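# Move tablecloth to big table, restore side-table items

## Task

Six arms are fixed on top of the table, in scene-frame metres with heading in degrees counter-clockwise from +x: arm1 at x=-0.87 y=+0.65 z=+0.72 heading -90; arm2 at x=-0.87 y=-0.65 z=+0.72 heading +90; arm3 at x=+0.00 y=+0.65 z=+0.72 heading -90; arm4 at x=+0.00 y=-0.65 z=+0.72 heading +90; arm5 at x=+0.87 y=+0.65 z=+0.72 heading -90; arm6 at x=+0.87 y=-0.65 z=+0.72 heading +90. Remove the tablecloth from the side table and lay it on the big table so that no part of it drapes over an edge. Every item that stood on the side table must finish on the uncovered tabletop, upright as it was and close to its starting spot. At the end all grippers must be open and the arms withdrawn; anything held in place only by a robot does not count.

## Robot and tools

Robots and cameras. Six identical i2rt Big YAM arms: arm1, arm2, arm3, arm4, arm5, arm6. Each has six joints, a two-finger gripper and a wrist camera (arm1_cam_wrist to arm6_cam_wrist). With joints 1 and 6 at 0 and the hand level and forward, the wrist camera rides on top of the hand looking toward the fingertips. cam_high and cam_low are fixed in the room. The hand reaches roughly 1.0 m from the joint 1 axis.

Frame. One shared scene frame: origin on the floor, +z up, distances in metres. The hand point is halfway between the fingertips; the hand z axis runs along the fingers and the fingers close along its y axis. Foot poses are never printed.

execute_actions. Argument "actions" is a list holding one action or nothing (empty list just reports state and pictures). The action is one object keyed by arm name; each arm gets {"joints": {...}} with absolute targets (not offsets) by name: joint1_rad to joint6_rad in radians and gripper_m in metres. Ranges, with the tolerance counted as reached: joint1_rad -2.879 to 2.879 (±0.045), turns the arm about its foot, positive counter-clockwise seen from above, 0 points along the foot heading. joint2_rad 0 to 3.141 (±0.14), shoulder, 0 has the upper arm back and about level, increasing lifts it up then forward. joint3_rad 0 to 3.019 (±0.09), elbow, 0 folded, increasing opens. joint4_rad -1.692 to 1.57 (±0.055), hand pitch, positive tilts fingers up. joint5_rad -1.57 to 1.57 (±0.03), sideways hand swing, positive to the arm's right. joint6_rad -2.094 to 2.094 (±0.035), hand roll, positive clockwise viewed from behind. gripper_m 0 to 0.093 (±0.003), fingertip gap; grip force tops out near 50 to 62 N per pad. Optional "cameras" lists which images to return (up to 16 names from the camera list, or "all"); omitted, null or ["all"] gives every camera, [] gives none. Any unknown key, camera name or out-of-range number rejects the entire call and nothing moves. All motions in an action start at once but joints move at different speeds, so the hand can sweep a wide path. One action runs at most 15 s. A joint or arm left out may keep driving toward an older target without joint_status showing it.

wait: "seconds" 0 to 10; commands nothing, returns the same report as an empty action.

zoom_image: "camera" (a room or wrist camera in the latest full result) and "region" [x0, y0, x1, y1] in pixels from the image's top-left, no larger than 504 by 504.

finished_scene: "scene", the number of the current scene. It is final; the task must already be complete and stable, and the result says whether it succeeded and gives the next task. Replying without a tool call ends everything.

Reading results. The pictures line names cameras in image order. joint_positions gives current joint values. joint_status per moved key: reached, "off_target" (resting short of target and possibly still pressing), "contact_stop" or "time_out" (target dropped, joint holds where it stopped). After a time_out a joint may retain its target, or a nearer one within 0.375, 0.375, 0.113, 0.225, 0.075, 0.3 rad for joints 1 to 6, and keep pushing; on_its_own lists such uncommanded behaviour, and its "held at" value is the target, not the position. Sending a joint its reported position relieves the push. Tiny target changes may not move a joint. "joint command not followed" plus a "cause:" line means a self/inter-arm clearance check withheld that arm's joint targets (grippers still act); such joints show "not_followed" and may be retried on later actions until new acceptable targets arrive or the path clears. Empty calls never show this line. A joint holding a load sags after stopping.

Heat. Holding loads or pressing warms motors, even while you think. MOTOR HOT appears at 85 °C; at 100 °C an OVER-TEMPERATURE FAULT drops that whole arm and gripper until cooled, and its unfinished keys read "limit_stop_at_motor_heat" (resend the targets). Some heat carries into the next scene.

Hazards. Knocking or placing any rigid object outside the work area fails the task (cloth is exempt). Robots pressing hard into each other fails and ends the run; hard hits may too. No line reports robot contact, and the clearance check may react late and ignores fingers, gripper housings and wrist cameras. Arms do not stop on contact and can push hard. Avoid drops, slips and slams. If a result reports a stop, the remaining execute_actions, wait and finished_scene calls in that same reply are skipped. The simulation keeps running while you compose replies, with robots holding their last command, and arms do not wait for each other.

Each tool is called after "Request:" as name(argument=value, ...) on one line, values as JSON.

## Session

Request:
execute_actions(actions=[])

Scene clock: 0.00 s.
arm1.joint_positions: joint1_rad=+0.011 joint2_rad=+0.441 joint3_rad=+1.477 joint4_rad=-1.540 joint5_rad=+0.016 joint6_rad=+0.011 gripper_m=+0.095
arm1.joint_status: not commanded
arm1.hand: x=-0.8738 y=+0.5326 z=+1.3540 quat_wxyz=(-0.363, -0.609, -0.608, +0.358) (m; scene frame)
arm2.joint_positions: joint1_rad=+0.005 joint2_rad=+0.436 joint3_rad=+1.463 joint4_rad=-1.545 joint5_rad=+0.016 joint6_rad=+0.012 gripper_m=+0.094
arm2.joint_status: not commanded
arm2.hand: x=-0.8796 y=-0.5321 z=+1.2900 quat_wxyz=(-0.358, +0.617, -0.606, -0.353) (m; scene frame)
arm3.joint_positions: joint1_rad=+0.006 joint2_rad=+0.449 joint3_rad=+1.469 joint4_rad=-1.528 joint5_rad=-0.015 joint6_rad=+0.002 gripper_m=+0.094
arm3.joint_status: not commanded
arm3.hand: x=-0.0021 y=+0.5246 z=+1.2924 quat_wxyz=(-0.358, -0.617, -0.602, +0.359) (m; scene frame)
arm4.joint_positions: joint1_rad=+0.011 joint2_rad=+0.430 joint3_rad=+1.481 joint4_rad=-1.526 joint5_rad=+0.016 joint6_rad=+0.017 gripper_m=+0.095
arm4.joint_status: not commanded
arm4.hand: x=-0.0032 y=-0.5359 z=+1.2898 quat_wxyz=(-0.359, +0.613, -0.594, -0.378) (m; scene frame)
arm5.joint_positions: joint1_rad=-0.012 joint2_rad=+0.426 joint3_rad=+1.468 joint4_rad=-1.529 joint5_rad=+0.015 joint6_rad=+0.009 gripper_m=+0.094
arm5.joint_status: not commanded
arm5.hand: x=+0.8676 y=+0.5391 z=+1.3561 quat_wxyz=(-0.358, -0.616, -0.593, +0.376) (m; scene frame)
arm6.joint_positions: joint1_rad=+0.003 joint2_rad=+0.454 joint3_rad=+1.482 joint4_rad=-1.543 joint5_rad=+0.010 joint6_rad=-0.016 gripper_m=+0.095
arm6.joint_status: not commanded
arm6.hand: x=+0.8676 y=-0.5253 z=+1.3801 quat_wxyz=(-0.356, +0.624, -0.599, -0.354) (m; scene frame)
pictures: arm1_cam_wrist, arm2_cam_wrist, arm3_cam_wrist, arm4_cam_wrist, arm5_cam_wrist, arm6_cam_wrist, cam_high, cam_low
Images, in order (width x height): arm1_cam_wrist 504x504, arm2_cam_wrist 504x504, arm3_cam_wrist 504x504, arm4_cam_wrist 504x504, arm5_cam_wrist 504x504, arm6_cam_wrist 504x504, cam_high 504x504, cam_low 504x504.

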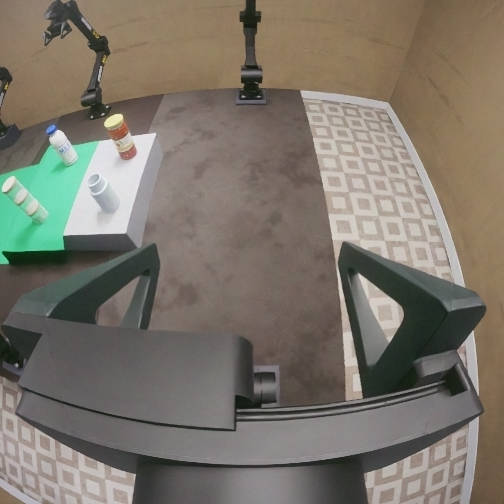

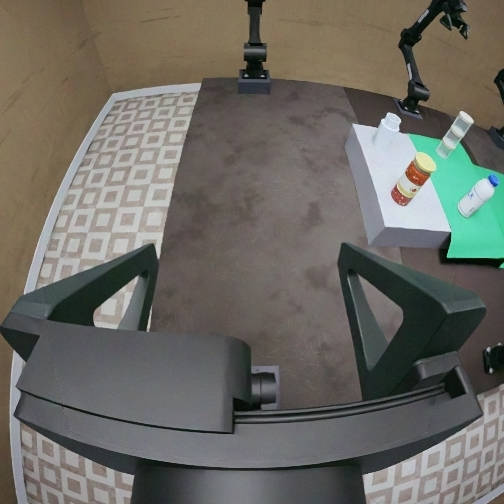

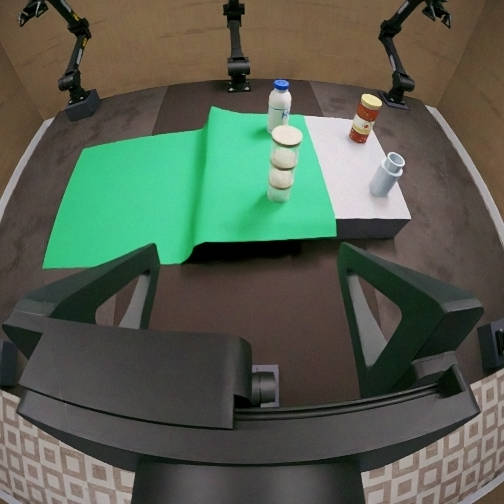

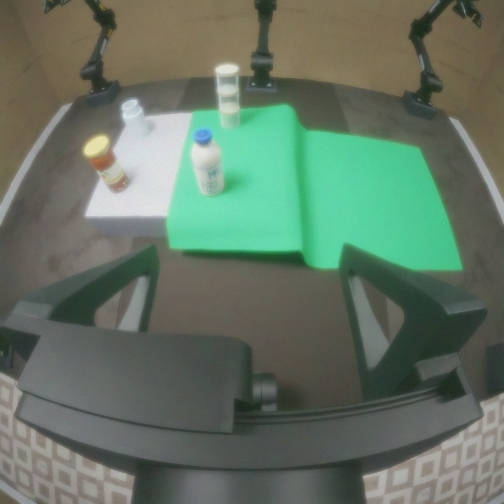

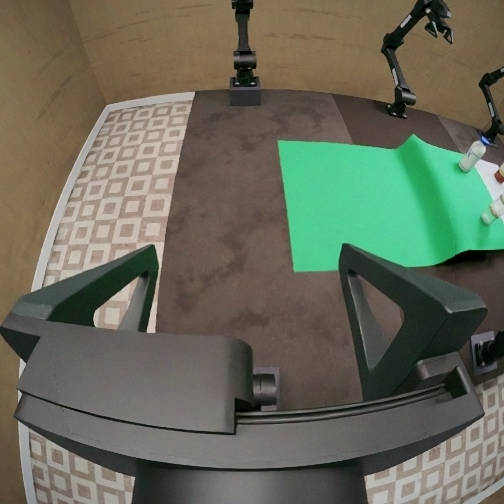

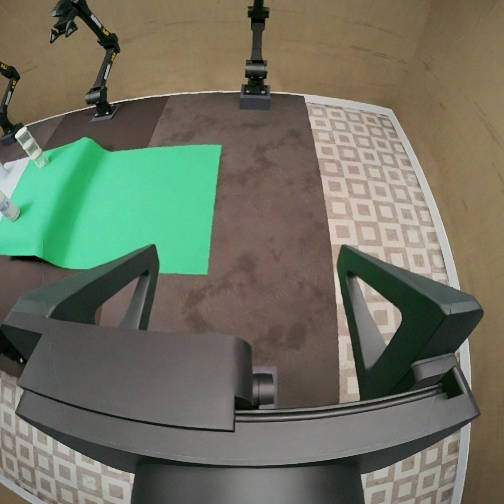

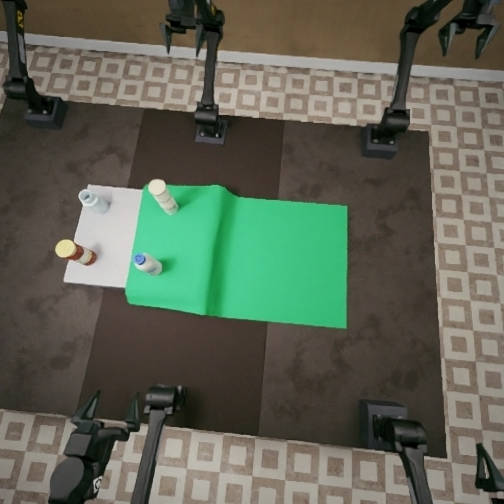

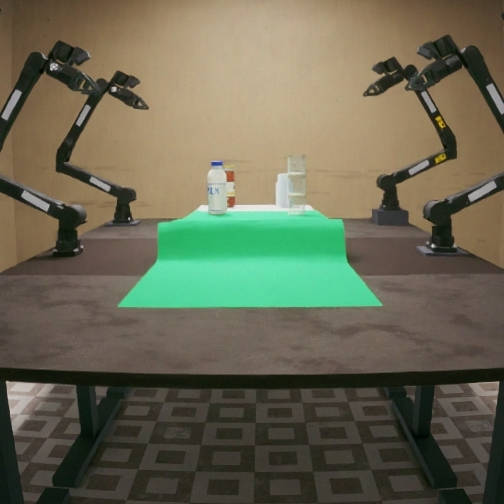

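Request:
execute_actions(actions=[{"arm3":{"joints":{"joint1_rad":-0.145,"joint2_rad":0.7,"joint3_rad":0.32,"joint4_rad":0.03}},"arm4":{"joints":{"joint1_rad":0.19,"joint2_rad":0.7,"joint3_rad":0.32,"joint4_rad":0.03}},"arm6":{"joints":{"joint1_rad":0.61,"joint2_rad":2.3,"joint3_rad":1.886,"joint4_rad":-1.07,"gripper_m":0}}}], cameras=[])

Request:
execute_actions(actions=[{"arm3":{"joints":{"joint2_rad":1.1,"joint3_rad":0.5,"joint4_rad":0.25}},"arm4":{"joints":{"joint2_rad":1.1,"joint3_rad":0.5,"joint4_rad":0.25}},"arm6":{"joints":{"joint2_rad":2.44,"joint3_rad":1.84}}}], cameras=["arm3_cam_wrist","arm4_cam_wrist","cam_low"])

Scene clock: 2.90 s.
arm1.joint_positions: joint1_rad=+0.011 joint2_rad=+0.441 joint3_rad=+1.477 joint4_rad=-1.540 joint5_rad=+0.016 joint6_rad=+0.011 gripper_m=+0.095
arm1.joint_status: not commanded
arm1.hand: x=-0.8738 y=+0.5326 z=+1.3540 quat_wxyz=(-0.363, -0.609, -0.608, +0.358) (m; scene frame)
arm2.joint_positions: joint1_rad=+0.005 joint2_rad=+0.436 joint3_rad=+1.463 joint4_rad=-1.545 joint5_rad=+0.016 joint6_rad=+0.012 gripper_m=+0.094
arm2.joint_status: not commanded
arm2.hand: x=-0.8796 y=-0.5321 z=+1.2900 quat_wxyz=(-0.358, +0.617, -0.606, -0.353) (m; scene frame)
arm3.joint_positions: joint1_rad=-0.141 joint2_rad=+0.706 joint3_rad=+0.318 joint4_rad=+0.011 joint5_rad=-0.015 joint6_rad=+0.002 gripper_m=+0.094
arm3.joint_status: all done
arm3.hand: x=-0.0619 y=+0.2953 z=+0.9228 quat_wxyz=(-0.365, -0.633, -0.533, +0.426) (m; scene frame)
arm4.joint_positions: joint1_rad=+0.183 joint2_rad=+0.709 joint3_rad=+0.316 joint4_rad=+0.005 joint5_rad=+0.016 joint6_rad=+0.017 gripper_m=+0.095
arm4.joint_status: all done
arm4.hand: x=-0.0791 y=-0.2998 z=+0.9096 quat_wxyz=(-0.347, +0.644, -0.524, -0.436) (m; scene frame)
arm5.joint_positions: joint1_rad=-0.012 joint2_rad=+0.426 joint3_rad=+1.468 joint4_rad=-1.529 joint5_rad=+0.015 joint6_rad=+0.009 gripper_m=+0.094
arm5.joint_status: not commanded
arm5.hand: x=+0.8676 y=+0.5391 z=+1.3561 quat_wxyz=(-0.358, -0.616, -0.593, +0.376) (m; scene frame)
arm6.joint_positions: joint1_rad=+0.608 joint2_rad=+2.304 joint3_rad=+1.855 joint4_rad=-1.067 joint5_rad=+0.010 joint6_rad=-0.016 gripper_m=+0.001
arm6.joint_status: all done
arm6.hand: x=+0.4666 y=-0.0988 z=+0.7696 quat_wxyz=(-0.016, +0.896, -0.444, -0.021) (m; scene frame)
pictures: none
No camera images: the call's "cameras" was empty. Leave "cameras" out to get every camera's image.

Scene clock: 4.03 s.
arm1.joint_positions: joint1_rad=+0.011 joint2_rad=+0.441 joint3_rad=+1.477 joint4_rad=-1.540 joint5_rad=+0.016 joint6_rad=+0.011 gripper_m=+0.095
arm1.joint_status: not commanded
arm1.hand: x=-0.8738 y=+0.5326 z=+1.3540 quat_wxyz=(-0.363, -0.609, -0.608, +0.358) (m; scene frame)
arm2.joint_positions: joint1_rad=+0.005 joint2_rad=+0.436 joint3_rad=+1.463 joint4_rad=-1.545 joint5_rad=+0.016 joint6_rad=+0.012 gripper_m=+0.094
arm2.joint_status: not commanded
arm2.hand: x=-0.8796 y=-0.5321 z=+1.2900 quat_wxyz=(-0.358, +0.617, -0.606, -0.353) (m; scene frame)
arm3.joint_positions: joint1_rad=-0.141 joint2_rad=+1.108 joint3_rad=+0.462 joint4_rad=+0.235 joint5_rad=-0.015 joint6_rad=+0.002 gripper_m=+0.094
arm3.joint_status: all done
arm3.hand: x=-0.0768 y=+0.2125 z=+0.9019 quat_wxyz=(-0.357, -0.640, -0.539, +0.416) (m; scene frame)
arm4.joint_positions: joint1_rad=+0.183 joint2_rad=+1.103 joint3_rad=+0.468 joint4_rad=+0.230 joint5_rad=+0.016 joint6_rad=+0.017 gripper_m=+0.095
arm4.joint_status: all done
arm4.hand: x=-0.0988 y=-0.2158 z=+0.8963 quat_wxyz=(-0.343, +0.647, -0.527, -0.431) (m; scene frame)
arm5.joint_positions: joint1_rad=-0.012 joint2_rad=+0.426 joint3_rad=+1.468 joint4_rad=-1.529 joint5_rad=+0.015 joint6_rad=+0.009 gripper_m=+0.094
arm5.joint_status: not commanded
arm5.hand: x=+0.8676 y=+0.5391 z=+1.3561 quat_wxyz=(-0.358, -0.616, -0.593, +0.376) (m; scene frame)
arm6.joint_positions: joint1_rad=+0.608 joint2_rad=+2.370 joint3_rad=+1.862 joint4_rad=-1.065 joint5_rad=+0.010 joint6_rad=-0.016 gripper_m=+0.001
arm6.joint_status: all done
arm6.hand: x=+0.4723 y=-0.1067 z=+0.7287 quat_wxyz=(-0.002, +0.896, -0.444, +0.005) (m; scene frame)
pictures: arm3_cam_wrist, arm4_cam_wrist, cam_low
Images, in order (width x height): arm3_cam_wrist 504x504, arm4_cam_wrist 504x504, cam_low 504x504.

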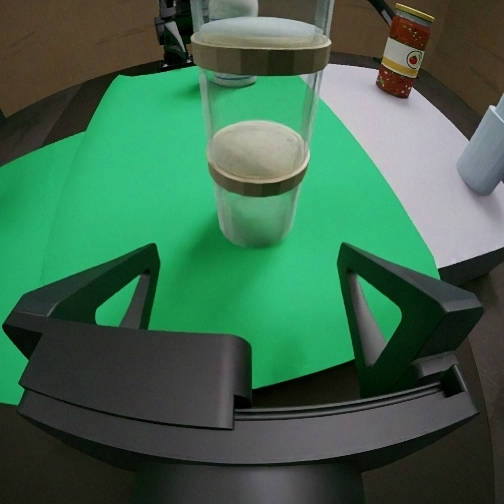

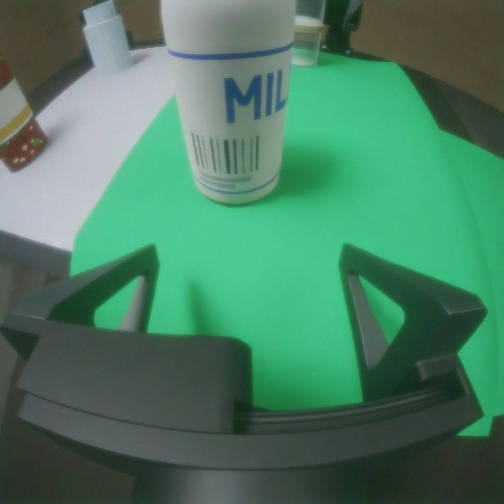

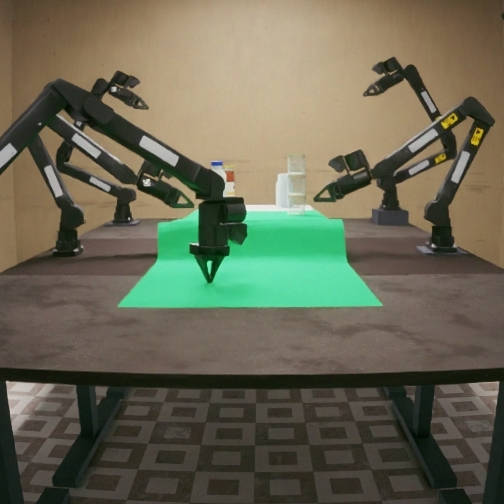

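Request:
execute_actions(actions=[{"arm3":{"joints":{"joint1_rad":-0.165}},"arm4":{"joints":{"joint1_rad":0.215}}}], cameras=[])

Request:
execute_actions(actions=[{"arm3":{"joints":{"joint2_rad":1.35,"joint3_rad":0.645,"joint4_rad":0.33}},"arm4":{"joints":{"joint2_rad":1.43,"joint3_rad":0.75,"joint4_rad":0.31}}}], cameras=["arm3_cam_wrist","arm4_cam_wrist","cam_low"])

Scene clock: 5.03 s.
arm1.joint_positions: joint1_rad=+0.011 joint2_rad=+0.441 joint3_rad=+1.477 joint4_rad=-1.540 joint5_rad=+0.016 joint6_rad=+0.011 gripper_m=+0.095
arm1.joint_status: not commanded
arm1.hand: x=-0.8738 y=+0.5326 z=+1.3540 quat_wxyz=(-0.363, -0.609, -0.608, +0.358) (m; scene frame)
arm2.joint_positions: joint1_rad=+0.005 joint2_rad=+0.436 joint3_rad=+1.463 joint4_rad=-1.545 joint5_rad=+0.016 joint6_rad=+0.012 gripper_m=+0.094
arm2.joint_status: not commanded
arm2.hand: x=-0.8796 y=-0.5321 z=+1.2900 quat_wxyz=(-0.358, +0.617, -0.606, -0.353) (m; scene frame)
arm3.joint_positions: joint1_rad=-0.158 joint2_rad=+1.108 joint3_rad=+0.462 joint4_rad=+0.235 joint5_rad=-0.015 joint6_rad=+0.002 gripper_m=+0.094
arm3.joint_status: all done
arm3.hand: x=-0.0841 y=+0.2138 z=+0.9019 quat_wxyz=(-0.353, -0.644, -0.534, +0.419) (m; scene frame)
arm4.joint_positions: joint1_rad=+0.206 joint2_rad=+1.103 joint3_rad=+0.468 joint4_rad=+0.230 joint5_rad=+0.016 joint6_rad=+0.017 gripper_m=+0.095
arm4.joint_status: all done
arm4.hand: x=-0.1091 y=-0.2183 z=+0.8963 quat_wxyz=(-0.338, +0.653, -0.520, -0.435) (m; scene frame)
arm5.joint_positions: joint1_rad=-0.012 joint2_rad=+0.426 joint3_rad=+1.468 joint4_rad=-1.529 joint5_rad=+0.015 joint6_rad=+0.009 gripper_m=+0.094
arm5.joint_status: not commanded
arm5.hand: x=+0.8676 y=+0.5391 z=+1.3561 quat_wxyz=(-0.358, -0.616, -0.593, +0.376) (m; scene frame)
arm6.joint_positions: joint1_rad=+0.608 joint2_rad=+2.370 joint3_rad=+1.862 joint4_rad=-1.065 joint5_rad=+0.010 joint6_rad=-0.016 gripper_m=+0.001
arm6.joint_status: not commanded
arm6.hand: x=+0.4723 y=-0.1067 z=+0.7287 quat_wxyz=(-0.002, +0.896, -0.444, +0.005) (m; scene frame)
pictures: none
No camera images: the call's "cameras" was empty. Leave "cameras" out to get every camera's image.

Scene clock: 6.20 s.
arm1.joint_positions: joint1_rad=+0.011 joint2_rad=+0.441 joint3_rad=+1.477 joint4_rad=-1.540 joint5_rad=+0.016 joint6_rad=+0.011 gripper_m=+0.095
arm1.joint_status: not commanded
arm1.hand: x=-0.8738 y=+0.5326 z=+1.3540 quat_wxyz=(-0.363, -0.609, -0.608, +0.358) (m; scene frame)
arm2.joint_positions: joint1_rad=+0.005 joint2_rad=+0.436 joint3_rad=+1.463 joint4_rad=-1.545 joint5_rad=+0.016 joint6_rad=+0.012 gripper_m=+0.094
arm2.joint_status: not commanded
arm2.hand: x=-0.8796 y=-0.5321 z=+1.2900 quat_wxyz=(-0.358, +0.617, -0.606, -0.353) (m; scene frame)
arm3.joint_positions: joint1_rad=-0.158 joint2_rad=+1.359 joint3_rad=+0.608 joint4_rad=+0.317 joint5_rad=-0.015 joint6_rad=+0.002 gripper_m=+0.094
arm3.joint_status: all done
arm3.hand: x=-0.0971 y=+0.1482 z=+0.8809 quat_wxyz=(-0.347, -0.649, -0.538, +0.411) (m; scene frame)
arm4.joint_positions: joint1_rad=+0.206 joint2_rad=+1.428 joint3_rad=+0.713 joint4_rad=+0.292 joint5_rad=+0.016 joint6_rad=+0.017 gripper_m=+0.095
arm4.joint_status: all done
arm4.hand: x=-0.1349 y=-0.1192 z=+0.8840 quat_wxyz=(-0.333, +0.657, -0.523, -0.428) (m; scene frame)
arm5.joint_positions: joint1_rad=-0.012 joint2_rad=+0.426 joint3_rad=+1.468 joint4_rad=-1.529 joint5_rad=+0.015 joint6_rad=+0.009 gripper_m=+0.094
arm5.joint_status: not commanded
arm5.hand: x=+0.8676 y=+0.5391 z=+1.3561 quat_wxyz=(-0.358, -0.616, -0.593, +0.376) (m; scene frame)
arm6.joint_positions: joint1_rad=+0.608 joint2_rad=+2.370 joint3_rad=+1.862 joint4_rad=-1.065 joint5_rad=+0.010 joint6_rad=-0.016 gripper_m=+0.001
arm6.joint_status: not commanded
arm6.hand: x=+0.4723 y=-0.1067 z=+0.7287 quat_wxyz=(-0.002, +0.896, -0.444, +0.005) (m; scene frame)
pictures: arm3_cam_wrist, arm4_cam_wrist, cam_low
Images, in order (width x height): arm3_cam_wrist 504x504, arm4_cam_wrist 504x504, cam_low 504x504.

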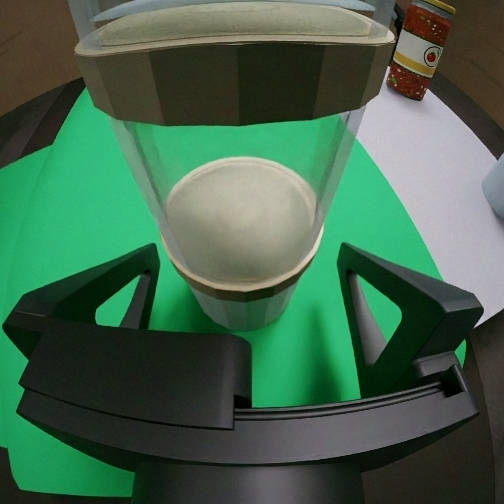

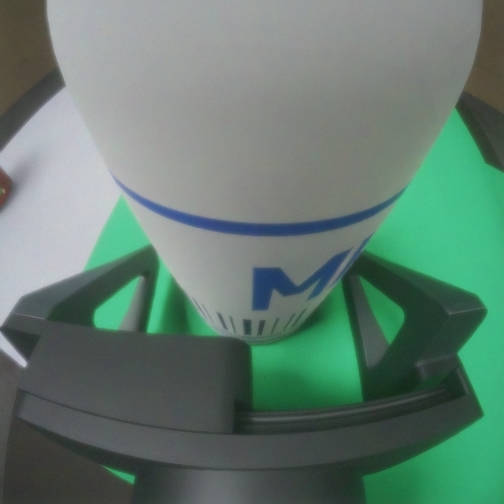

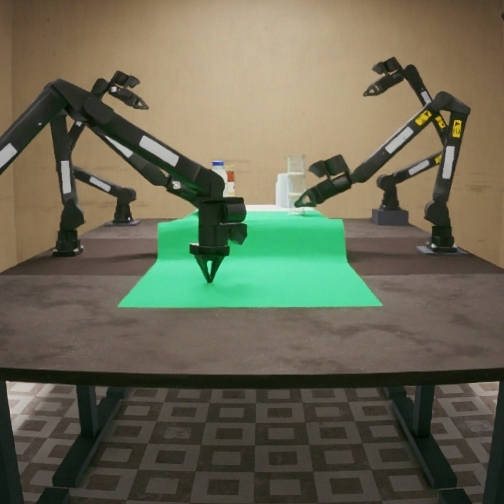

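Request:
execute_actions(actions=[{"arm3":{"joints":{"gripper_m":0.04}},"arm4":{"joints":{"gripper_m":0.04}}}], cameras=[])

Request:
execute_actions(actions=[{"arm3":{"joints":{"joint2_rad":1.3,"joint3_rad":0.75,"joint4_rad":0.22}},"arm4":{"joints":{"joint2_rad":1.32,"joint3_rad":0.83,"joint4_rad":0.21}}}], cameras=["cam_low"])

Scene clock: 7.87 s.
arm1.joint_positions: joint1_rad=+0.011 joint2_rad=+0.441 joint3_rad=+1.477 joint4_rad=-1.540 joint5_rad=+0.016 joint6_rad=+0.011 gripper_m=+0.095
arm1.joint_status: not commanded
arm1.hand: x=-0.8738 y=+0.5326 z=+1.3540 quat_wxyz=(-0.363, -0.609, -0.608, +0.358) (m; scene frame)
arm2.joint_positions: joint1_rad=+0.005 joint2_rad=+0.436 joint3_rad=+1.463 joint4_rad=-1.545 joint5_rad=+0.016 joint6_rad=+0.012 gripper_m=+0.094
arm2.joint_status: not commanded
arm2.hand: x=-0.8796 y=-0.5321 z=+1.2900 quat_wxyz=(-0.358, +0.617, -0.606, -0.353) (m; scene frame)
arm3.joint_positions: joint1_rad=-0.158 joint2_rad=+1.359 joint3_rad=+0.608 joint4_rad=+0.317 joint5_rad=-0.018 joint6_rad=+0.002 gripper_m=+0.058
arm3.joint_status: gripper_m off_target (ended at +0.058, target +0.040)
arm3.hand: x=-0.0966 y=+0.1481 z=+0.8809 quat_wxyz=(-0.348, -0.649, -0.538, +0.410) (m; scene frame)
arm4.joint_positions: joint1_rad=+0.207 joint2_rad=+1.428 joint3_rad=+0.713 joint4_rad=+0.292 joint5_rad=+0.019 joint6_rad=+0.015 gripper_m=+0.066
arm4.joint_status: gripper_m off_target (ended at +0.066, target +0.040)
arm4.hand: x=-0.1346 y=-0.1191 z=+0.8840 quat_wxyz=(-0.335, +0.657, -0.523, -0.427) (m; scene frame)
arm5.joint_positions: joint1_rad=-0.012 joint2_rad=+0.426 joint3_rad=+1.468 joint4_rad=-1.529 joint5_rad=+0.015 joint6_rad=+0.009 gripper_m=+0.094
arm5.joint_status: not commanded
arm5.hand: x=+0.8676 y=+0.5391 z=+1.3561 quat_wxyz=(-0.358, -0.616, -0.593, +0.376) (m; scene frame)
arm6.joint_positions: joint1_rad=+0.608 joint2_rad=+2.370 joint3_rad=+1.862 joint4_rad=-1.065 joint5_rad=+0.010 joint6_rad=-0.016 gripper_m=+0.001
arm6.joint_status: not commanded
arm6.hand: x=+0.4723 y=-0.1067 z=+0.7287 quat_wxyz=(-0.002, +0.896, -0.444, +0.005) (m; scene frame)
pictures: none
No camera images: the call's "cameras" was empty. Leave "cameras" out to get every camera's image.

Scene clock: 8.87 s.
arm1.joint_positions: joint1_rad=+0.011 joint2_rad=+0.441 joint3_rad=+1.477 joint4_rad=-1.540 joint5_rad=+0.016 joint6_rad=+0.011 gripper_m=+0.095
arm1.joint_status: not commanded
arm1.hand: x=-0.8738 y=+0.5326 z=+1.3540 quat_wxyz=(-0.363, -0.609, -0.608, +0.358) (m; scene frame)
arm2.joint_positions: joint1_rad=+0.005 joint2_rad=+0.436 joint3_rad=+1.463 joint4_rad=-1.545 joint5_rad=+0.016 joint6_rad=+0.012 gripper_m=+0.094
arm2.joint_status: not commanded
arm2.hand: x=-0.8796 y=-0.5321 z=+1.2900 quat_wxyz=(-0.358, +0.617, -0.606, -0.353) (m; scene frame)
arm3.joint_positions: joint1_rad=-0.158 joint2_rad=+1.334 joint3_rad=+0.671 joint4_rad=+0.209 joint5_rad=-0.018 joint6_rad=+0.002 gripper_m=+0.058
arm3.joint_status: all done
arm3.hand: x=-0.0986 y=+0.1383 z=+0.9018 quat_wxyz=(-0.343, -0.653, -0.542, +0.404) (m; scene frame)
arm4.joint_positions: joint1_rad=+0.207 joint2_rad=+1.363 joint3_rad=+0.744 joint4_rad=+0.197 joint5_rad=+0.019 joint6_rad=+0.015 gripper_m=+0.066
arm4.joint_status: all done
arm4.hand: x=-0.1341 y=-0.1211 z=+0.9133 quat_wxyz=(-0.335, +0.657, -0.522, -0.428) (m; scene frame)
arm5.joint_positions: joint1_rad=-0.012 joint2_rad=+0.426 joint3_rad=+1.468 joint4_rad=-1.529 joint5_rad=+0.015 joint6_rad=+0.009 gripper_m=+0.094
arm5.joint_status: not commanded
arm5.hand: x=+0.8676 y=+0.5391 z=+1.3561 quat_wxyz=(-0.358, -0.616, -0.593, +0.376) (m; scene frame)
arm6.joint_positions: joint1_rad=+0.608 joint2_rad=+2.370 joint3_rad=+1.862 joint4_rad=-1.065 joint5_rad=+0.010 joint6_rad=-0.016 gripper_m=+0.001
arm6.joint_status: not commanded
arm6.hand: x=+0.4723 y=-0.1067 z=+0.7287 quat_wxyz=(-0.002, +0.896, -0.444, +0.005) (m; scene frame)
pictures: cam_low
Images, in order (width x height): cam_low 504x504.

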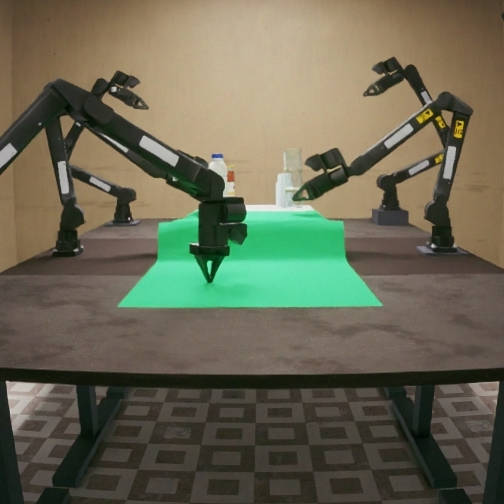

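Cloth starts about 3 cm further along, so I'll pull less.

Request:
execute_actions(actions=[{"arm6":{"joints":{"joint1_rad":0.3}}}], cameras=["cam_high"])

Request:
execute_actions(actions=[{"arm6":{"joints":{"joint1_rad":0.01}}}], cameras=["cam_high","cam_low"])

Scene clock: 11.07 s.
arm1.joint_positions: joint1_rad=+0.011 joint2_rad=+0.441 joint3_rad=+1.477 joint4_rad=-1.540 joint5_rad=+0.016 joint6_rad=+0.011 gripper_m=+0.095
arm1.joint_status: not commanded
arm1.hand: x=-0.8738 y=+0.5326 z=+1.3540 quat_wxyz=(-0.363, -0.609, -0.608, +0.358) (m; scene frame)
arm2.joint_positions: joint1_rad=+0.005 joint2_rad=+0.436 joint3_rad=+1.463 joint4_rad=-1.545 joint5_rad=+0.016 joint6_rad=+0.012 gripper_m=+0.094
arm2.joint_status: not commanded
arm2.hand: x=-0.8796 y=-0.5321 z=+1.2900 quat_wxyz=(-0.358, +0.617, -0.606, -0.353) (m; scene frame)
arm3.joint_positions: joint1_rad=-0.158 joint2_rad=+1.334 joint3_rad=+0.671 joint4_rad=+0.209 joint5_rad=-0.018 joint6_rad=+0.002 gripper_m=+0.058
arm3.joint_status: not commanded
arm3.hand: x=-0.0986 y=+0.1383 z=+0.9018 quat_wxyz=(-0.343, -0.653, -0.542, +0.404) (m; scene frame)
arm4.joint_positions: joint1_rad=+0.207 joint2_rad=+1.363 joint3_rad=+0.744 joint4_rad=+0.197 joint5_rad=+0.019 joint6_rad=+0.015 gripper_m=+0.066
arm4.joint_status: not commanded
arm4.hand: x=-0.1341 y=-0.1211 z=+0.9133 quat_wxyz=(-0.335, +0.657, -0.522, -0.428) (m; scene frame)
arm5.joint_positions: joint1_rad=-0.012 joint2_rad=+0.426 joint3_rad=+1.468 joint4_rad=-1.529 joint5_rad=+0.015 joint6_rad=+0.009 gripper_m=+0.094
arm5.joint_status: not commanded
arm5.hand: x=+0.8676 y=+0.5391 z=+1.3561 quat_wxyz=(-0.358, -0.616, -0.593, +0.376) (m; scene frame)
arm6.joint_positions: joint1_rad=+0.271 joint2_rad=+2.370 joint3_rad=+1.862 joint4_rad=-1.065 joint5_rad=+0.021 joint6_rad=-0.017 gripper_m=+0.001
arm6.joint_status: all done
arm6.hand: x=+0.6762 y=-0.0052 z=+0.7287 quat_wxyz=(-0.007, +0.809, -0.587, +0.009) (m; scene frame)
pictures: cam_high
Images, in order (width x height): cam_high 504x504.

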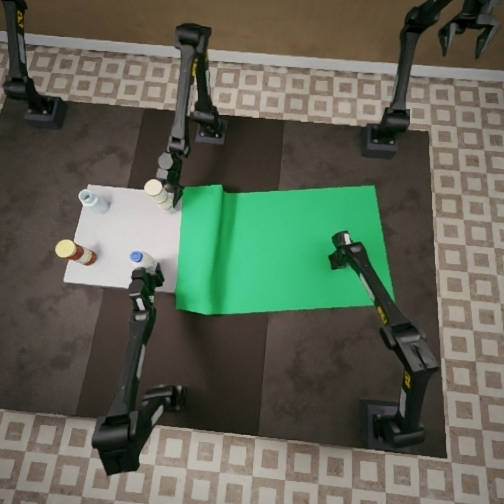

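Scene clock: 12.27 s.
arm1.joint_positions: joint1_rad=+0.011 joint2_rad=+0.441 joint3_rad=+1.477 joint4_rad=-1.540 joint5_rad=+0.016 joint6_rad=+0.011 gripper_m=+0.095
arm1.joint_status: not commanded
arm1.hand: x=-0.8738 y=+0.5326 z=+1.3540 quat_wxyz=(-0.363, -0.609, -0.608, +0.358) (m; scene frame)
arm2.joint_positions: joint1_rad=+0.005 joint2_rad=+0.436 joint3_rad=+1.463 joint4_rad=-1.545 joint5_rad=+0.016 joint6_rad=+0.012 gripper_m=+0.094
arm2.joint_status: not commanded
arm2.hand: x=-0.8796 y=-0.5321 z=+1.2900 quat_wxyz=(-0.358, +0.617, -0.606, -0.353) (m; scene frame)
arm3.joint_positions: joint1_rad=-0.158 joint2_rad=+1.334 joint3_rad=+0.671 joint4_rad=+0.209 joint5_rad=-0.018 joint6_rad=+0.002 gripper_m=+0.058
arm3.joint_status: not commanded
arm3.hand: x=-0.0986 y=+0.1383 z=+0.9018 quat_wxyz=(-0.343, -0.653, -0.542, +0.404) (m; scene frame)
arm4.joint_positions: joint1_rad=+0.207 joint2_rad=+1.363 joint3_rad=+0.744 joint4_rad=+0.197 joint5_rad=+0.019 joint6_rad=+0.015 gripper_m=+0.066
arm4.joint_status: not commanded
arm4.hand: x=-0.1341 y=-0.1211 z=+0.9133 quat_wxyz=(-0.335, +0.657, -0.522, -0.428) (m; scene frame)
arm5.joint_positions: joint1_rad=-0.012 joint2_rad=+0.426 joint3_rad=+1.468 joint4_rad=-1.529 joint5_rad=+0.015 joint6_rad=+0.009 gripper_m=+0.094
arm5.joint_status: not commanded
arm5.hand: x=+0.8676 y=+0.5391 z=+1.3561 quat_wxyz=(-0.358, -0.616, -0.593, +0.376) (m; scene frame)
arm6.joint_positions: joint1_rad=-0.015 joint2_rad=+2.370 joint3_rad=+1.862 joint4_rad=-1.065 joint5_rad=+0.019 joint6_rad=-0.018 gripper_m=+0.001
arm6.joint_status: all done
arm6.hand: x=+0.8658 y=+0.0233 z=+0.7289 quat_wxyz=(-0.005, +0.718, -0.696, +0.009) (m; scene frame)
pictures: cam_high, cam_low
Images, in order (width x height): cam_high 504x504, cam_low 504x504.

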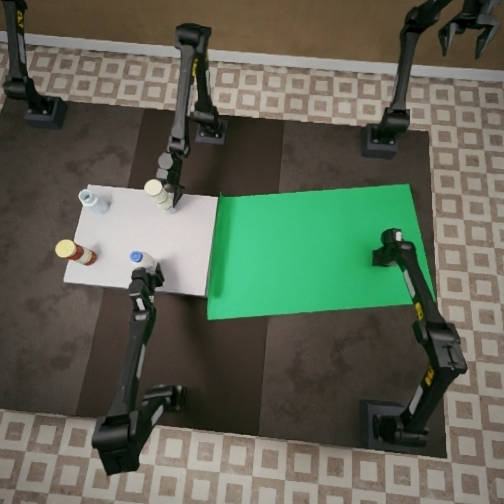

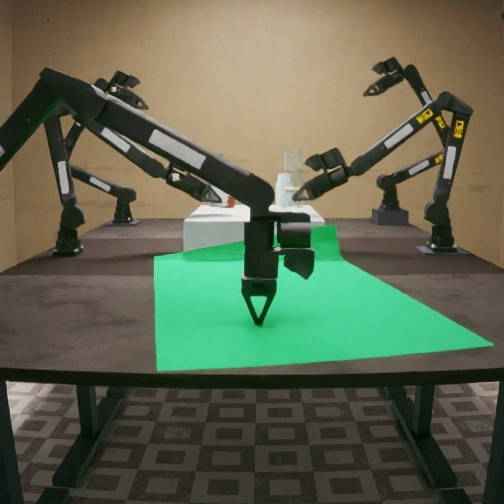

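Request:
execute_actions(actions=[{"arm3":{"joints":{"joint2_rad":1.33,"joint3_rad":0.62,"joint4_rad":0.335}},"arm4":{"joints":{"joint2_rad":1.4,"joint3_rad":0.735,"joint4_rad":0.32}},"arm6":{"joints":{"joint1_rad":-0.03}}}], cameras=[])

Request:
execute_actions(actions=[{"arm6":{"joints":{"joint2_rad":1.9}}}], cameras=["cam_high","cam_low"])

Scene clock: 13.50 s.
arm1.joint_positions: joint1_rad=+0.011 joint2_rad=+0.441 joint3_rad=+1.477 joint4_rad=-1.540 joint5_rad=+0.016 joint6_rad=+0.011 gripper_m=+0.095
arm1.joint_status: not commanded
arm1.hand: x=-0.8738 y=+0.5326 z=+1.3540 quat_wxyz=(-0.363, -0.609, -0.608, +0.358) (m; scene frame)
arm2.joint_positions: joint1_rad=+0.005 joint2_rad=+0.436 joint3_rad=+1.463 joint4_rad=-1.545 joint5_rad=+0.016 joint6_rad=+0.012 gripper_m=+0.094
arm2.joint_status: not commanded
arm2.hand: x=-0.8796 y=-0.5321 z=+1.2900 quat_wxyz=(-0.358, +0.617, -0.606, -0.353) (m; scene frame)
arm3.joint_positions: joint1_rad=-0.158 joint2_rad=+1.344 joint3_rad=+0.603 joint4_rad=+0.299 joint5_rad=-0.018 joint6_rad=+0.002 gripper_m=+0.058
arm3.joint_status: all done
arm3.hand: x=-0.0959 y=+0.1519 z=+0.8819 quat_wxyz=(-0.346, -0.650, -0.540, +0.408) (m; scene frame)
arm4.joint_positions: joint1_rad=+0.207 joint2_rad=+1.419 joint3_rad=+0.715 joint4_rad=+0.273 joint5_rad=+0.019 joint6_rad=+0.014 gripper_m=+0.066
arm4.joint_status: all done
arm4.hand: x=-0.1343 y=-0.1206 z=+0.8853 quat_wxyz=(-0.333, +0.659, -0.524, -0.424) (m; scene frame)
arm5.joint_positions: joint1_rad=-0.012 joint2_rad=+0.426 joint3_rad=+1.468 joint4_rad=-1.529 joint5_rad=+0.015 joint6_rad=+0.009 gripper_m=+0.094
arm5.joint_status: not commanded
arm5.hand: x=+0.8676 y=+0.5391 z=+1.3561 quat_wxyz=(-0.358, -0.616, -0.593, +0.376) (m; scene frame)
arm6.joint_positions: joint1_rad=-0.018 joint2_rad=+2.370 joint3_rad=+1.862 joint4_rad=-1.065 joint5_rad=+0.012 joint6_rad=-0.018 gripper_m=+0.001
arm6.joint_status: all done
arm6.hand: x=+0.8667 y=+0.0233 z=+0.7289 quat_wxyz=(-0.003, +0.716, -0.698, +0.007) (m; scene frame)
pictures: none
No camera images: the call's "cameras" was empty. Leave "cameras" out to get every camera's image.

Scene clock: 15.37 s.
arm1.joint_positions: joint1_rad=+0.011 joint2_rad=+0.441 joint3_rad=+1.477 joint4_rad=-1.540 joint5_rad=+0.016 joint6_rad=+0.011 gripper_m=+0.095
arm1.joint_status: not commanded
arm1.hand: x=-0.8738 y=+0.5326 z=+1.3540 quat_wxyz=(-0.363, -0.609, -0.608, +0.358) (m; scene frame)
arm2.joint_positions: joint1_rad=+0.005 joint2_rad=+0.436 joint3_rad=+1.463 joint4_rad=-1.545 joint5_rad=+0.016 joint6_rad=+0.012 gripper_m=+0.094
arm2.joint_status: not commanded
arm2.hand: x=-0.8796 y=-0.5321 z=+1.2900 quat_wxyz=(-0.358, +0.617, -0.606, -0.353) (m; scene frame)
arm3.joint_positions: joint1_rad=-0.158 joint2_rad=+1.344 joint3_rad=+0.603 joint4_rad=+0.299 joint5_rad=-0.018 joint6_rad=+0.002 gripper_m=+0.058
arm3.joint_status: not commanded
arm3.hand: x=-0.0959 y=+0.1519 z=+0.8819 quat_wxyz=(-0.346, -0.650, -0.540, +0.408) (m; scene frame)
arm4.joint_positions: joint1_rad=+0.207 joint2_rad=+1.419 joint3_rad=+0.715 joint4_rad=+0.273 joint5_rad=+0.019 joint6_rad=+0.014 gripper_m=+0.066
arm4.joint_status: not commanded
arm4.hand: x=-0.1343 y=-0.1206 z=+0.8853 quat_wxyz=(-0.333, +0.659, -0.524, -0.424) (m; scene frame)
arm5.joint_positions: joint1_rad=-0.012 joint2_rad=+0.426 joint3_rad=+1.468 joint4_rad=-1.529 joint5_rad=+0.015 joint6_rad=+0.009 gripper_m=+0.094
arm5.joint_status: not commanded
arm5.hand: x=+0.8676 y=+0.5391 z=+1.3561 quat_wxyz=(-0.358, -0.616, -0.593, +0.376) (m; scene frame)
arm6.joint_positions: joint1_rad=-0.020 joint2_rad=+1.908 joint3_rad=+1.826 joint4_rad=-1.069 joint5_rad=+0.012 joint6_rad=-0.018 gripper_m=+0.001
arm6.joint_status: all done
arm6.hand: x=+0.8671 y=+0.0428 z=+1.0244 quat_wxyz=(-0.152, +0.700, -0.684, -0.141) (m; scene frame)
pictures: cam_high, cam_low
Images, in order (width x height): cam_high 504x504, cam_low 504x504.

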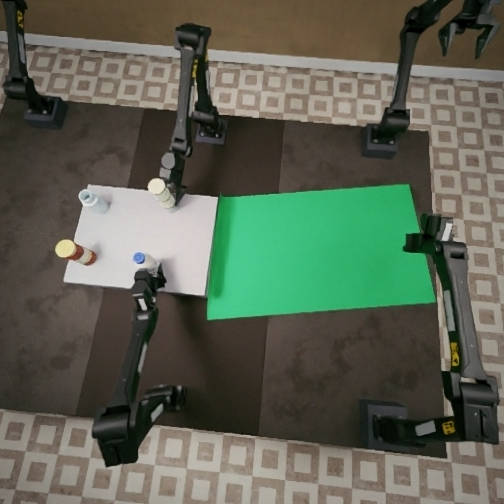

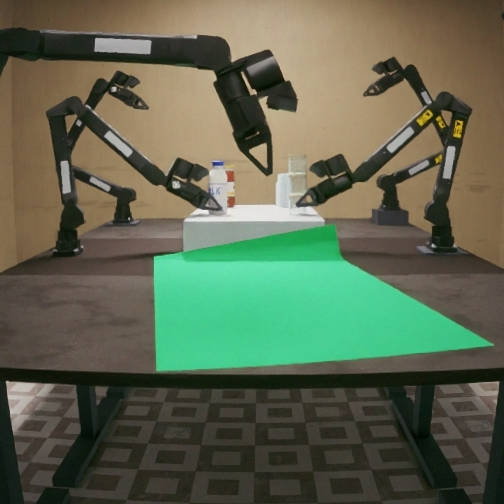

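Request:
execute_actions(actions=[{"arm3":{"joints":{"gripper_m":0.093}},"arm4":{"joints":{"gripper_m":0.093}},"arm6":{"joints":{"joint2_rad":0.9}},"arm5":{"joints":{"joint1_rad":-0.5,"joint2_rad":1.5,"joint3_rad":1.23,"joint4_rad":-0.86,"gripper_m":0}}}], cameras=[])

Request:
execute_actions(actions=[{"arm3":{"joints":{"joint2_rad":1.08,"joint3_rad":0.44,"joint4_rad":0.27}},"arm4":{"joints":{"joint2_rad":1.1,"joint3_rad":0.46,"joint4_rad":0.28}},"arm5":{"joints":{"joint2_rad":1.86}}}], cameras=[])

Request:
execute_actions(actions=[{"arm3":{"joints":{"joint2_rad":0.6,"joint3_rad":0.3,"joint4_rad":0}},"arm4":{"joints":{"joint2_rad":0.6,"joint3_rad":0.3,"joint4_rad":0}},"arm5":{"joints":{"joint2_rad":1.97}}}], cameras=["cam_low","cam_high"])

Scene clock: 18.57 s.
arm1.joint_positions: joint1_rad=+0.011 joint2_rad=+0.441 joint3_rad=+1.477 joint4_rad=-1.540 joint5_rad=+0.016 joint6_rad=+0.011 gripper_m=+0.095
arm1.joint_status: not commanded
arm1.hand: x=-0.8738 y=+0.5326 z=+1.3540 quat_wxyz=(-0.363, -0.609, -0.608, +0.358) (m; scene frame)
arm2.joint_positions: joint1_rad=+0.005 joint2_rad=+0.436 joint3_rad=+1.463 joint4_rad=-1.545 joint5_rad=+0.016 joint6_rad=+0.012 gripper_m=+0.094
arm2.joint_status: not commanded
arm2.hand: x=-0.8796 y=-0.5321 z=+1.2900 quat_wxyz=(-0.358, +0.617, -0.606, -0.353) (m; scene frame)
arm3.joint_positions: joint1_rad=-0.158 joint2_rad=+1.343 joint3_rad=+0.603 joint4_rad=+0.316 joint5_rad=-0.018 joint6_rad=+0.002 gripper_m=+0.093
arm3.joint_status: all done
arm3.hand: x=-0.0962 y=+0.1502 z=+0.8866 quat_wxyz=(-0.351, -0.646, -0.536, +0.414) (m; scene frame)
arm4.joint_positions: joint1_rad=+0.207 joint2_rad=+1.416 joint3_rad=+0.715 joint4_rad=+0.295 joint5_rad=+0.019 joint6_rad=+0.014 gripper_m=+0.093
arm4.joint_status: all done
arm4.hand: x=-0.1348 y=-0.1185 z=+0.8919 quat_wxyz=(-0.339, +0.654, -0.519, -0.433) (m; scene frame)
arm5.joint_positions: joint1_rad=-0.497 joint2_rad=+1.505 joint3_rad=+1.226 joint4_rad=-0.872 joint5_rad=+0.015 joint6_rad=+0.009 gripper_m=+0.000
arm5.joint_status: all done
arm5.hand: x=+0.6098 y=+0.1876 z=+0.9797 quat_wxyz=(-0.102, -0.845, -0.490, +0.187) (m; scene frame)
arm6.joint_positions: joint1_rad=-0.020 joint2_rad=+0.906 joint3_rad=+1.829 joint4_rad=-1.069 joint5_rad=+0.012 joint6_rad=-0.018 gripper_m=+0.001
arm6.joint_status: all done
arm6.hand: x=+0.8691 y=-0.3320 z=+1.5552 quat_wxyz=(-0.467, +0.540, -0.531, -0.455) (m; scene frame)
pictures: none
No camera images: the call's "cameras" was empty. Leave "cameras" out to get every camera's image.

Scene clock: 19.87 s.
arm1.joint_positions: joint1_rad=+0.011 joint2_rad=+0.441 joint3_rad=+1.477 joint4_rad=-1.540 joint5_rad=+0.016 joint6_rad=+0.011 gripper_m=+0.095
arm1.joint_status: not commanded
arm1.hand: x=-0.8738 y=+0.5326 z=+1.3540 quat_wxyz=(-0.363, -0.609, -0.608, +0.358) (m; scene frame)
arm2.joint_positions: joint1_rad=+0.005 joint2_rad=+0.436 joint3_rad=+1.463 joint4_rad=-1.545 joint5_rad=+0.016 joint6_rad=+0.012 gripper_m=+0.094
arm2.joint_status: not commanded
arm2.hand: x=-0.8796 y=-0.5321 z=+1.2900 quat_wxyz=(-0.358, +0.617, -0.606, -0.353) (m; scene frame)
arm3.joint_positions: joint1_rad=-0.158 joint2_rad=+1.078 joint3_rad=+0.438 joint4_rad=+0.273 joint5_rad=-0.018 joint6_rad=+0.002 gripper_m=+0.093
arm3.joint_status: all done
arm3.hand: x=-0.0825 y=+0.2194 z=+0.9098 quat_wxyz=(-0.365, -0.634, -0.527, +0.432) (m; scene frame)
arm4.joint_positions: joint1_rad=+0.207 joint2_rad=+1.105 joint3_rad=+0.459 joint4_rad=+0.290 joint5_rad=+0.019 joint6_rad=+0.014 gripper_m=+0.093
arm4.joint_status: all done
arm4.hand: x=-0.1095 y=-0.2156 z=+0.9040 quat_wxyz=(-0.352, +0.643, -0.511, -0.450) (m; scene frame)
arm5.joint_positions: joint1_rad=-0.497 joint2_rad=+1.864 joint3_rad=+1.217 joint4_rad=-0.865 joint5_rad=+0.015 joint6_rad=+0.009 gripper_m=+0.000
arm5.joint_status: all done
arm5.hand: x=+0.6170 y=+0.2010 z=+0.7938 quat_wxyz=(-0.010, -0.864, -0.502, +0.033) (m; scene frame)
arm6.joint_positions: joint1_rad=-0.020 joint2_rad=+0.906 joint3_rad=+1.829 joint4_rad=-1.069 joint5_rad=+0.012 joint6_rad=-0.018 gripper_m=+0.001
arm6.joint_status: not commanded
arm6.hand: x=+0.8691 y=-0.3320 z=+1.5552 quat_wxyz=(-0.467, +0.540, -0.531, -0.455) (m; scene frame)
pictures: none
No camera images: the call's "cameras" was empty. Leave "cameras" out to get every camera's image.

Scene clock: 21.10 s.
arm1.joint_positions: joint1_rad=+0.011 joint2_rad=+0.441 joint3_rad=+1.477 joint4_rad=-1.540 joint5_rad=+0.016 joint6_rad=+0.011 gripper_m=+0.095
arm1.joint_status: not commanded
arm1.hand: x=-0.8738 y=+0.5326 z=+1.3540 quat_wxyz=(-0.363, -0.609, -0.608, +0.358) (m; scene frame)
arm2.joint_positions: joint1_rad=+0.005 joint2_rad=+0.436 joint3_rad=+1.463 joint4_rad=-1.545 joint5_rad=+0.016 joint6_rad=+0.012 gripper_m=+0.094
arm2.joint_status: not commanded
arm2.hand: x=-0.8796 y=-0.5321 z=+1.2900 quat_wxyz=(-0.358, +0.617, -0.606, -0.353) (m; scene frame)
arm3.joint_positions: joint1_rad=-0.158 joint2_rad=+0.596 joint3_rad=+0.289 joint4_rad=+0.006 joint5_rad=-0.018 joint6_rad=+0.002 gripper_m=+0.093
arm3.joint_status: all done
arm3.hand: x=-0.0645 y=+0.3103 z=+0.9415 quat_wxyz=(-0.383, -0.619, -0.515, +0.453) (m; scene frame)
arm4.joint_positions: joint1_rad=+0.207 joint2_rad=+0.601 joint3_rad=+0.288 joint4_rad=+0.012 joint5_rad=+0.019 joint6_rad=+0.014 gripper_m=+0.093
arm4.joint_status: all done
arm4.hand: x=-0.0837 y=-0.3141 z=+0.9302 quat_wxyz=(-0.365, +0.630, -0.501, -0.467) (m; scene frame)
arm5.joint_positions: joint1_rad=-0.497 joint2_rad=+1.973 joint3_rad=+1.217 joint4_rad=-0.865 joint5_rad=+0.015 joint6_rad=+0.009 gripper_m=+0.000
arm5.joint_status: all done
arm5.hand: x=+0.6250 y=+0.2157 z=+0.7411 quat_wxyz=(+0.017, -0.864, -0.503, -0.013) (m; scene frame)
arm6.joint_positions: joint1_rad=-0.020 joint2_rad=+0.906 joint3_rad=+1.829 joint4_rad=-1.069 joint5_rad=+0.012 joint6_rad=-0.018 gripper_m=+0.001
arm6.joint_status: not commanded
arm6.hand: x=+0.8691 y=-0.3320 z=+1.5552 quat_wxyz=(-0.467, +0.540, -0.531, -0.455) (m; scene frame)
pictures: cam_high, cam_low
Images, in order (width x height): cam_high 504x504, cam_low 504x504.

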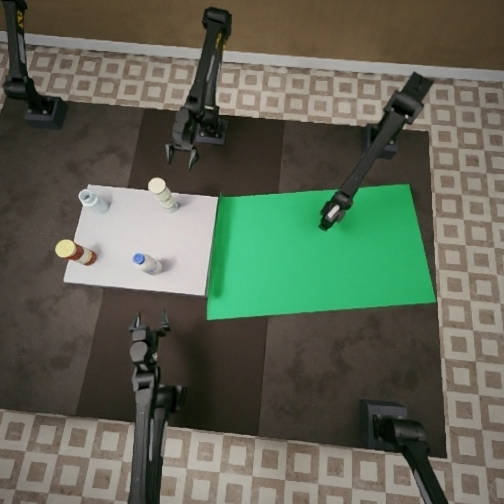

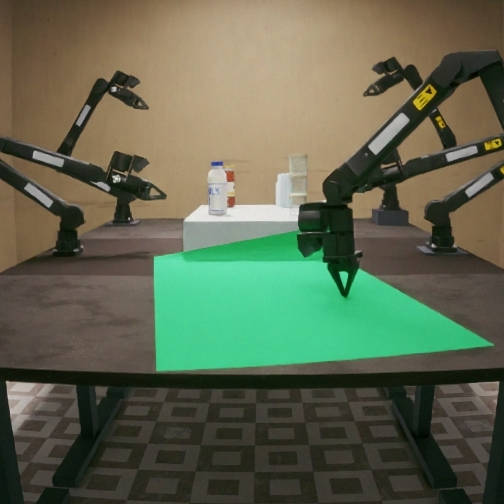

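Request:
execute_actions(actions=[{"arm5":{"joints":{"joint2_rad":2.08}}}], cameras=[])

Request:
execute_actions(actions=[{"arm5":{"joints":{"joint1_rad":-0.4}}}], cameras=[])

Request:
execute_actions(actions=[{"arm5":{"joints":{"joint2_rad":1.0}}}], cameras=["cam_low","cam_high"])

Scene clock: 22.17 s.
arm1.joint_positions: joint1_rad=+0.011 joint2_rad=+0.441 joint3_rad=+1.477 joint4_rad=-1.540 joint5_rad=+0.016 joint6_rad=+0.011 gripper_m=+0.095
arm1.joint_status: not commanded
arm1.hand: x=-0.8738 y=+0.5326 z=+1.3540 quat_wxyz=(-0.363, -0.609, -0.608, +0.358) (m; scene frame)
arm2.joint_positions: joint1_rad=+0.005 joint2_rad=+0.436 joint3_rad=+1.463 joint4_rad=-1.545 joint5_rad=+0.016 joint6_rad=+0.012 gripper_m=+0.094
arm2.joint_status: not commanded
arm2.hand: x=-0.8796 y=-0.5321 z=+1.2900 quat_wxyz=(-0.358, +0.617, -0.606, -0.353) (m; scene frame)
arm3.joint_positions: joint1_rad=-0.158 joint2_rad=+0.596 joint3_rad=+0.289 joint4_rad=+0.006 joint5_rad=-0.018 joint6_rad=+0.002 gripper_m=+0.093
arm3.joint_status: not commanded
arm3.hand: x=-0.0645 y=+0.3103 z=+0.9415 quat_wxyz=(-0.383, -0.619, -0.515, +0.453) (m; scene frame)
arm4.joint_positions: joint1_rad=+0.207 joint2_rad=+0.601 joint3_rad=+0.288 joint4_rad=+0.012 joint5_rad=+0.019 joint6_rad=+0.014 gripper_m=+0.093
arm4.joint_status: not commanded
arm4.hand: x=-0.0837 y=-0.3141 z=+0.9302 quat_wxyz=(-0.365, +0.630, -0.501, -0.467) (m; scene frame)
arm5.joint_positions: joint1_rad=-0.497 joint2_rad=+1.987 joint3_rad=+1.227 joint4_rad=-0.878 joint5_rad=+0.015 joint6_rad=+0.009 gripper_m=+0.000
arm5.joint_status: all done
arm5.hand: x=+0.6254 y=+0.2164 z=+0.7373 quat_wxyz=(+0.022, -0.864, -0.503, -0.021) (m; scene frame)
arm6.joint_positions: joint1_rad=-0.020 joint2_rad=+0.906 joint3_rad=+1.829 joint4_rad=-1.069 joint5_rad=+0.012 joint6_rad=-0.018 gripper_m=+0.001
arm6.joint_status: not commanded
arm6.hand: x=+0.8691 y=-0.3320 z=+1.5552 quat_wxyz=(-0.467, +0.540, -0.531, -0.455) (m; scene frame)
pictures: none
No camera images: the call's "cameras" was empty. Leave "cameras" out to get every camera's image.

Scene clock: 23.00 s.
arm1.joint_positions: joint1_rad=+0.011 joint2_rad=+0.441 joint3_rad=+1.477 joint4_rad=-1.540 joint5_rad=+0.016 joint6_rad=+0.011 gripper_m=+0.095
arm1.joint_status: not commanded
arm1.hand: x=-0.8738 y=+0.5326 z=+1.3540 quat_wxyz=(-0.363, -0.609, -0.608, +0.358) (m; scene frame)
arm2.joint_positions: joint1_rad=+0.005 joint2_rad=+0.436 joint3_rad=+1.463 joint4_rad=-1.545 joint5_rad=+0.016 joint6_rad=+0.012 gripper_m=+0.094
arm2.joint_status: not commanded
arm2.hand: x=-0.8796 y=-0.5321 z=+1.2900 quat_wxyz=(-0.358, +0.617, -0.606, -0.353) (m; scene frame)
arm3.joint_positions: joint1_rad=-0.158 joint2_rad=+0.596 joint3_rad=+0.289 joint4_rad=+0.006 joint5_rad=-0.018 joint6_rad=+0.002 gripper_m=+0.093
arm3.joint_status: not commanded
arm3.hand: x=-0.0645 y=+0.3103 z=+0.9415 quat_wxyz=(-0.383, -0.619, -0.515, +0.453) (m; scene frame)
arm4.joint_positions: joint1_rad=+0.207 joint2_rad=+0.601 joint3_rad=+0.288 joint4_rad=+0.012 joint5_rad=+0.019 joint6_rad=+0.014 gripper_m=+0.093
arm4.joint_status: not commanded
arm4.hand: x=-0.0837 y=-0.3141 z=+0.9302 quat_wxyz=(-0.365, +0.630, -0.501, -0.467) (m; scene frame)
arm5.joint_positions: joint1_rad=-0.437 joint2_rad=+1.993 joint3_rad=+1.239 joint4_rad=-0.878 joint5_rad=+0.034 joint6_rad=+0.009 gripper_m=+0.000
arm5.joint_status: all done
arm5.hand: x=+0.6466 y=+0.1993 z=+0.7375 quat_wxyz=(+0.029, -0.848, -0.529, -0.012) (m; scene frame)
arm6.joint_positions: joint1_rad=-0.020 joint2_rad=+0.906 joint3_rad=+1.829 joint4_rad=-1.069 joint5_rad=+0.012 joint6_rad=-0.018 gripper_m=+0.001
arm6.joint_status: not commanded
arm6.hand: x=+0.8691 y=-0.3320 z=+1.5552 quat_wxyz=(-0.467, +0.540, -0.531, -0.455) (m; scene frame)
pictures: none
No camera images: the call's "cameras" was empty. Leave "cameras" out to get every camera's image.

Scene clock: 24.60 s.
arm1.joint_positions: joint1_rad=+0.011 joint2_rad=+0.441 joint3_rad=+1.477 joint4_rad=-1.540 joint5_rad=+0.016 joint6_rad=+0.011 gripper_m=+0.095
arm1.joint_status: not commanded
arm1.hand: x=-0.8738 y=+0.5326 z=+1.3540 quat_wxyz=(-0.363, -0.609, -0.608, +0.358) (m; scene frame)
arm2.joint_positions: joint1_rad=+0.005 joint2_rad=+0.436 joint3_rad=+1.463 joint4_rad=-1.545 joint5_rad=+0.016 joint6_rad=+0.012 gripper_m=+0.094
arm2.joint_status: not commanded
arm2.hand: x=-0.8796 y=-0.5321 z=+1.2900 quat_wxyz=(-0.358, +0.617, -0.606, -0.353) (m; scene frame)
arm3.joint_positions: joint1_rad=-0.158 joint2_rad=+0.596 joint3_rad=+0.289 joint4_rad=+0.006 joint5_rad=-0.018 joint6_rad=+0.002 gripper_m=+0.093
arm3.joint_status: not commanded
arm3.hand: x=-0.0645 y=+0.3103 z=+0.9415 quat_wxyz=(-0.383, -0.619, -0.515, +0.453) (m; scene frame)
arm4.joint_positions: joint1_rad=+0.207 joint2_rad=+0.601 joint3_rad=+0.288 joint4_rad=+0.012 joint5_rad=+0.019 joint6_rad=+0.014 gripper_m=+0.093
arm4.joint_status: not commanded
arm4.hand: x=-0.0837 y=-0.3141 z=+0.9302 quat_wxyz=(-0.365, +0.630, -0.501, -0.467) (m; scene frame)
arm5.joint_positions: joint1_rad=-0.407 joint2_rad=+0.992 joint3_rad=+1.213 joint4_rad=-0.862 joint5_rad=+0.018 joint6_rad=+0.009 gripper_m=+0.000
arm5.joint_status: all done
arm5.hand: x=+0.6901 y=+0.2511 z=+1.2168 quat_wxyz=(-0.241, -0.752, -0.480, +0.383) (m; scene frame)
arm6.joint_positions: joint1_rad=-0.020 joint2_rad=+0.906 joint3_rad=+1.829 joint4_rad=-1.069 joint5_rad=+0.012 joint6_rad=-0.018 gripper_m=+0.001
arm6.joint_status: not commanded
arm6.hand: x=+0.8691 y=-0.3320 z=+1.5552 quat_wxyz=(-0.467, +0.540, -0.531, -0.455) (m; scene frame)
pictures: cam_high, cam_low
Images, in order (width x height): cam_high 504x504, cam_low 504x504.

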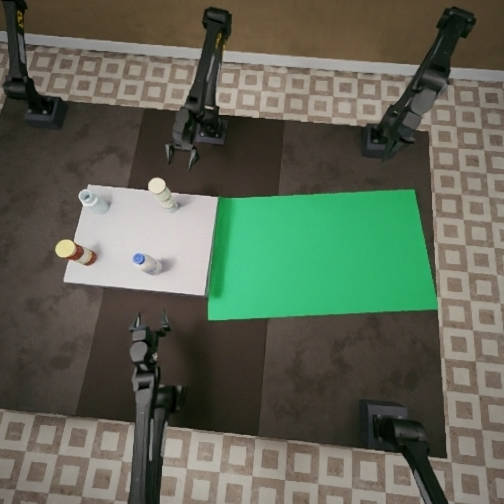

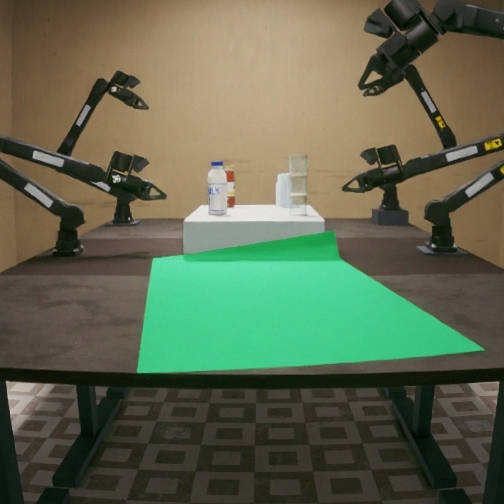

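Request:
finished_scene(scene=2)

The scene is finished: the task was done.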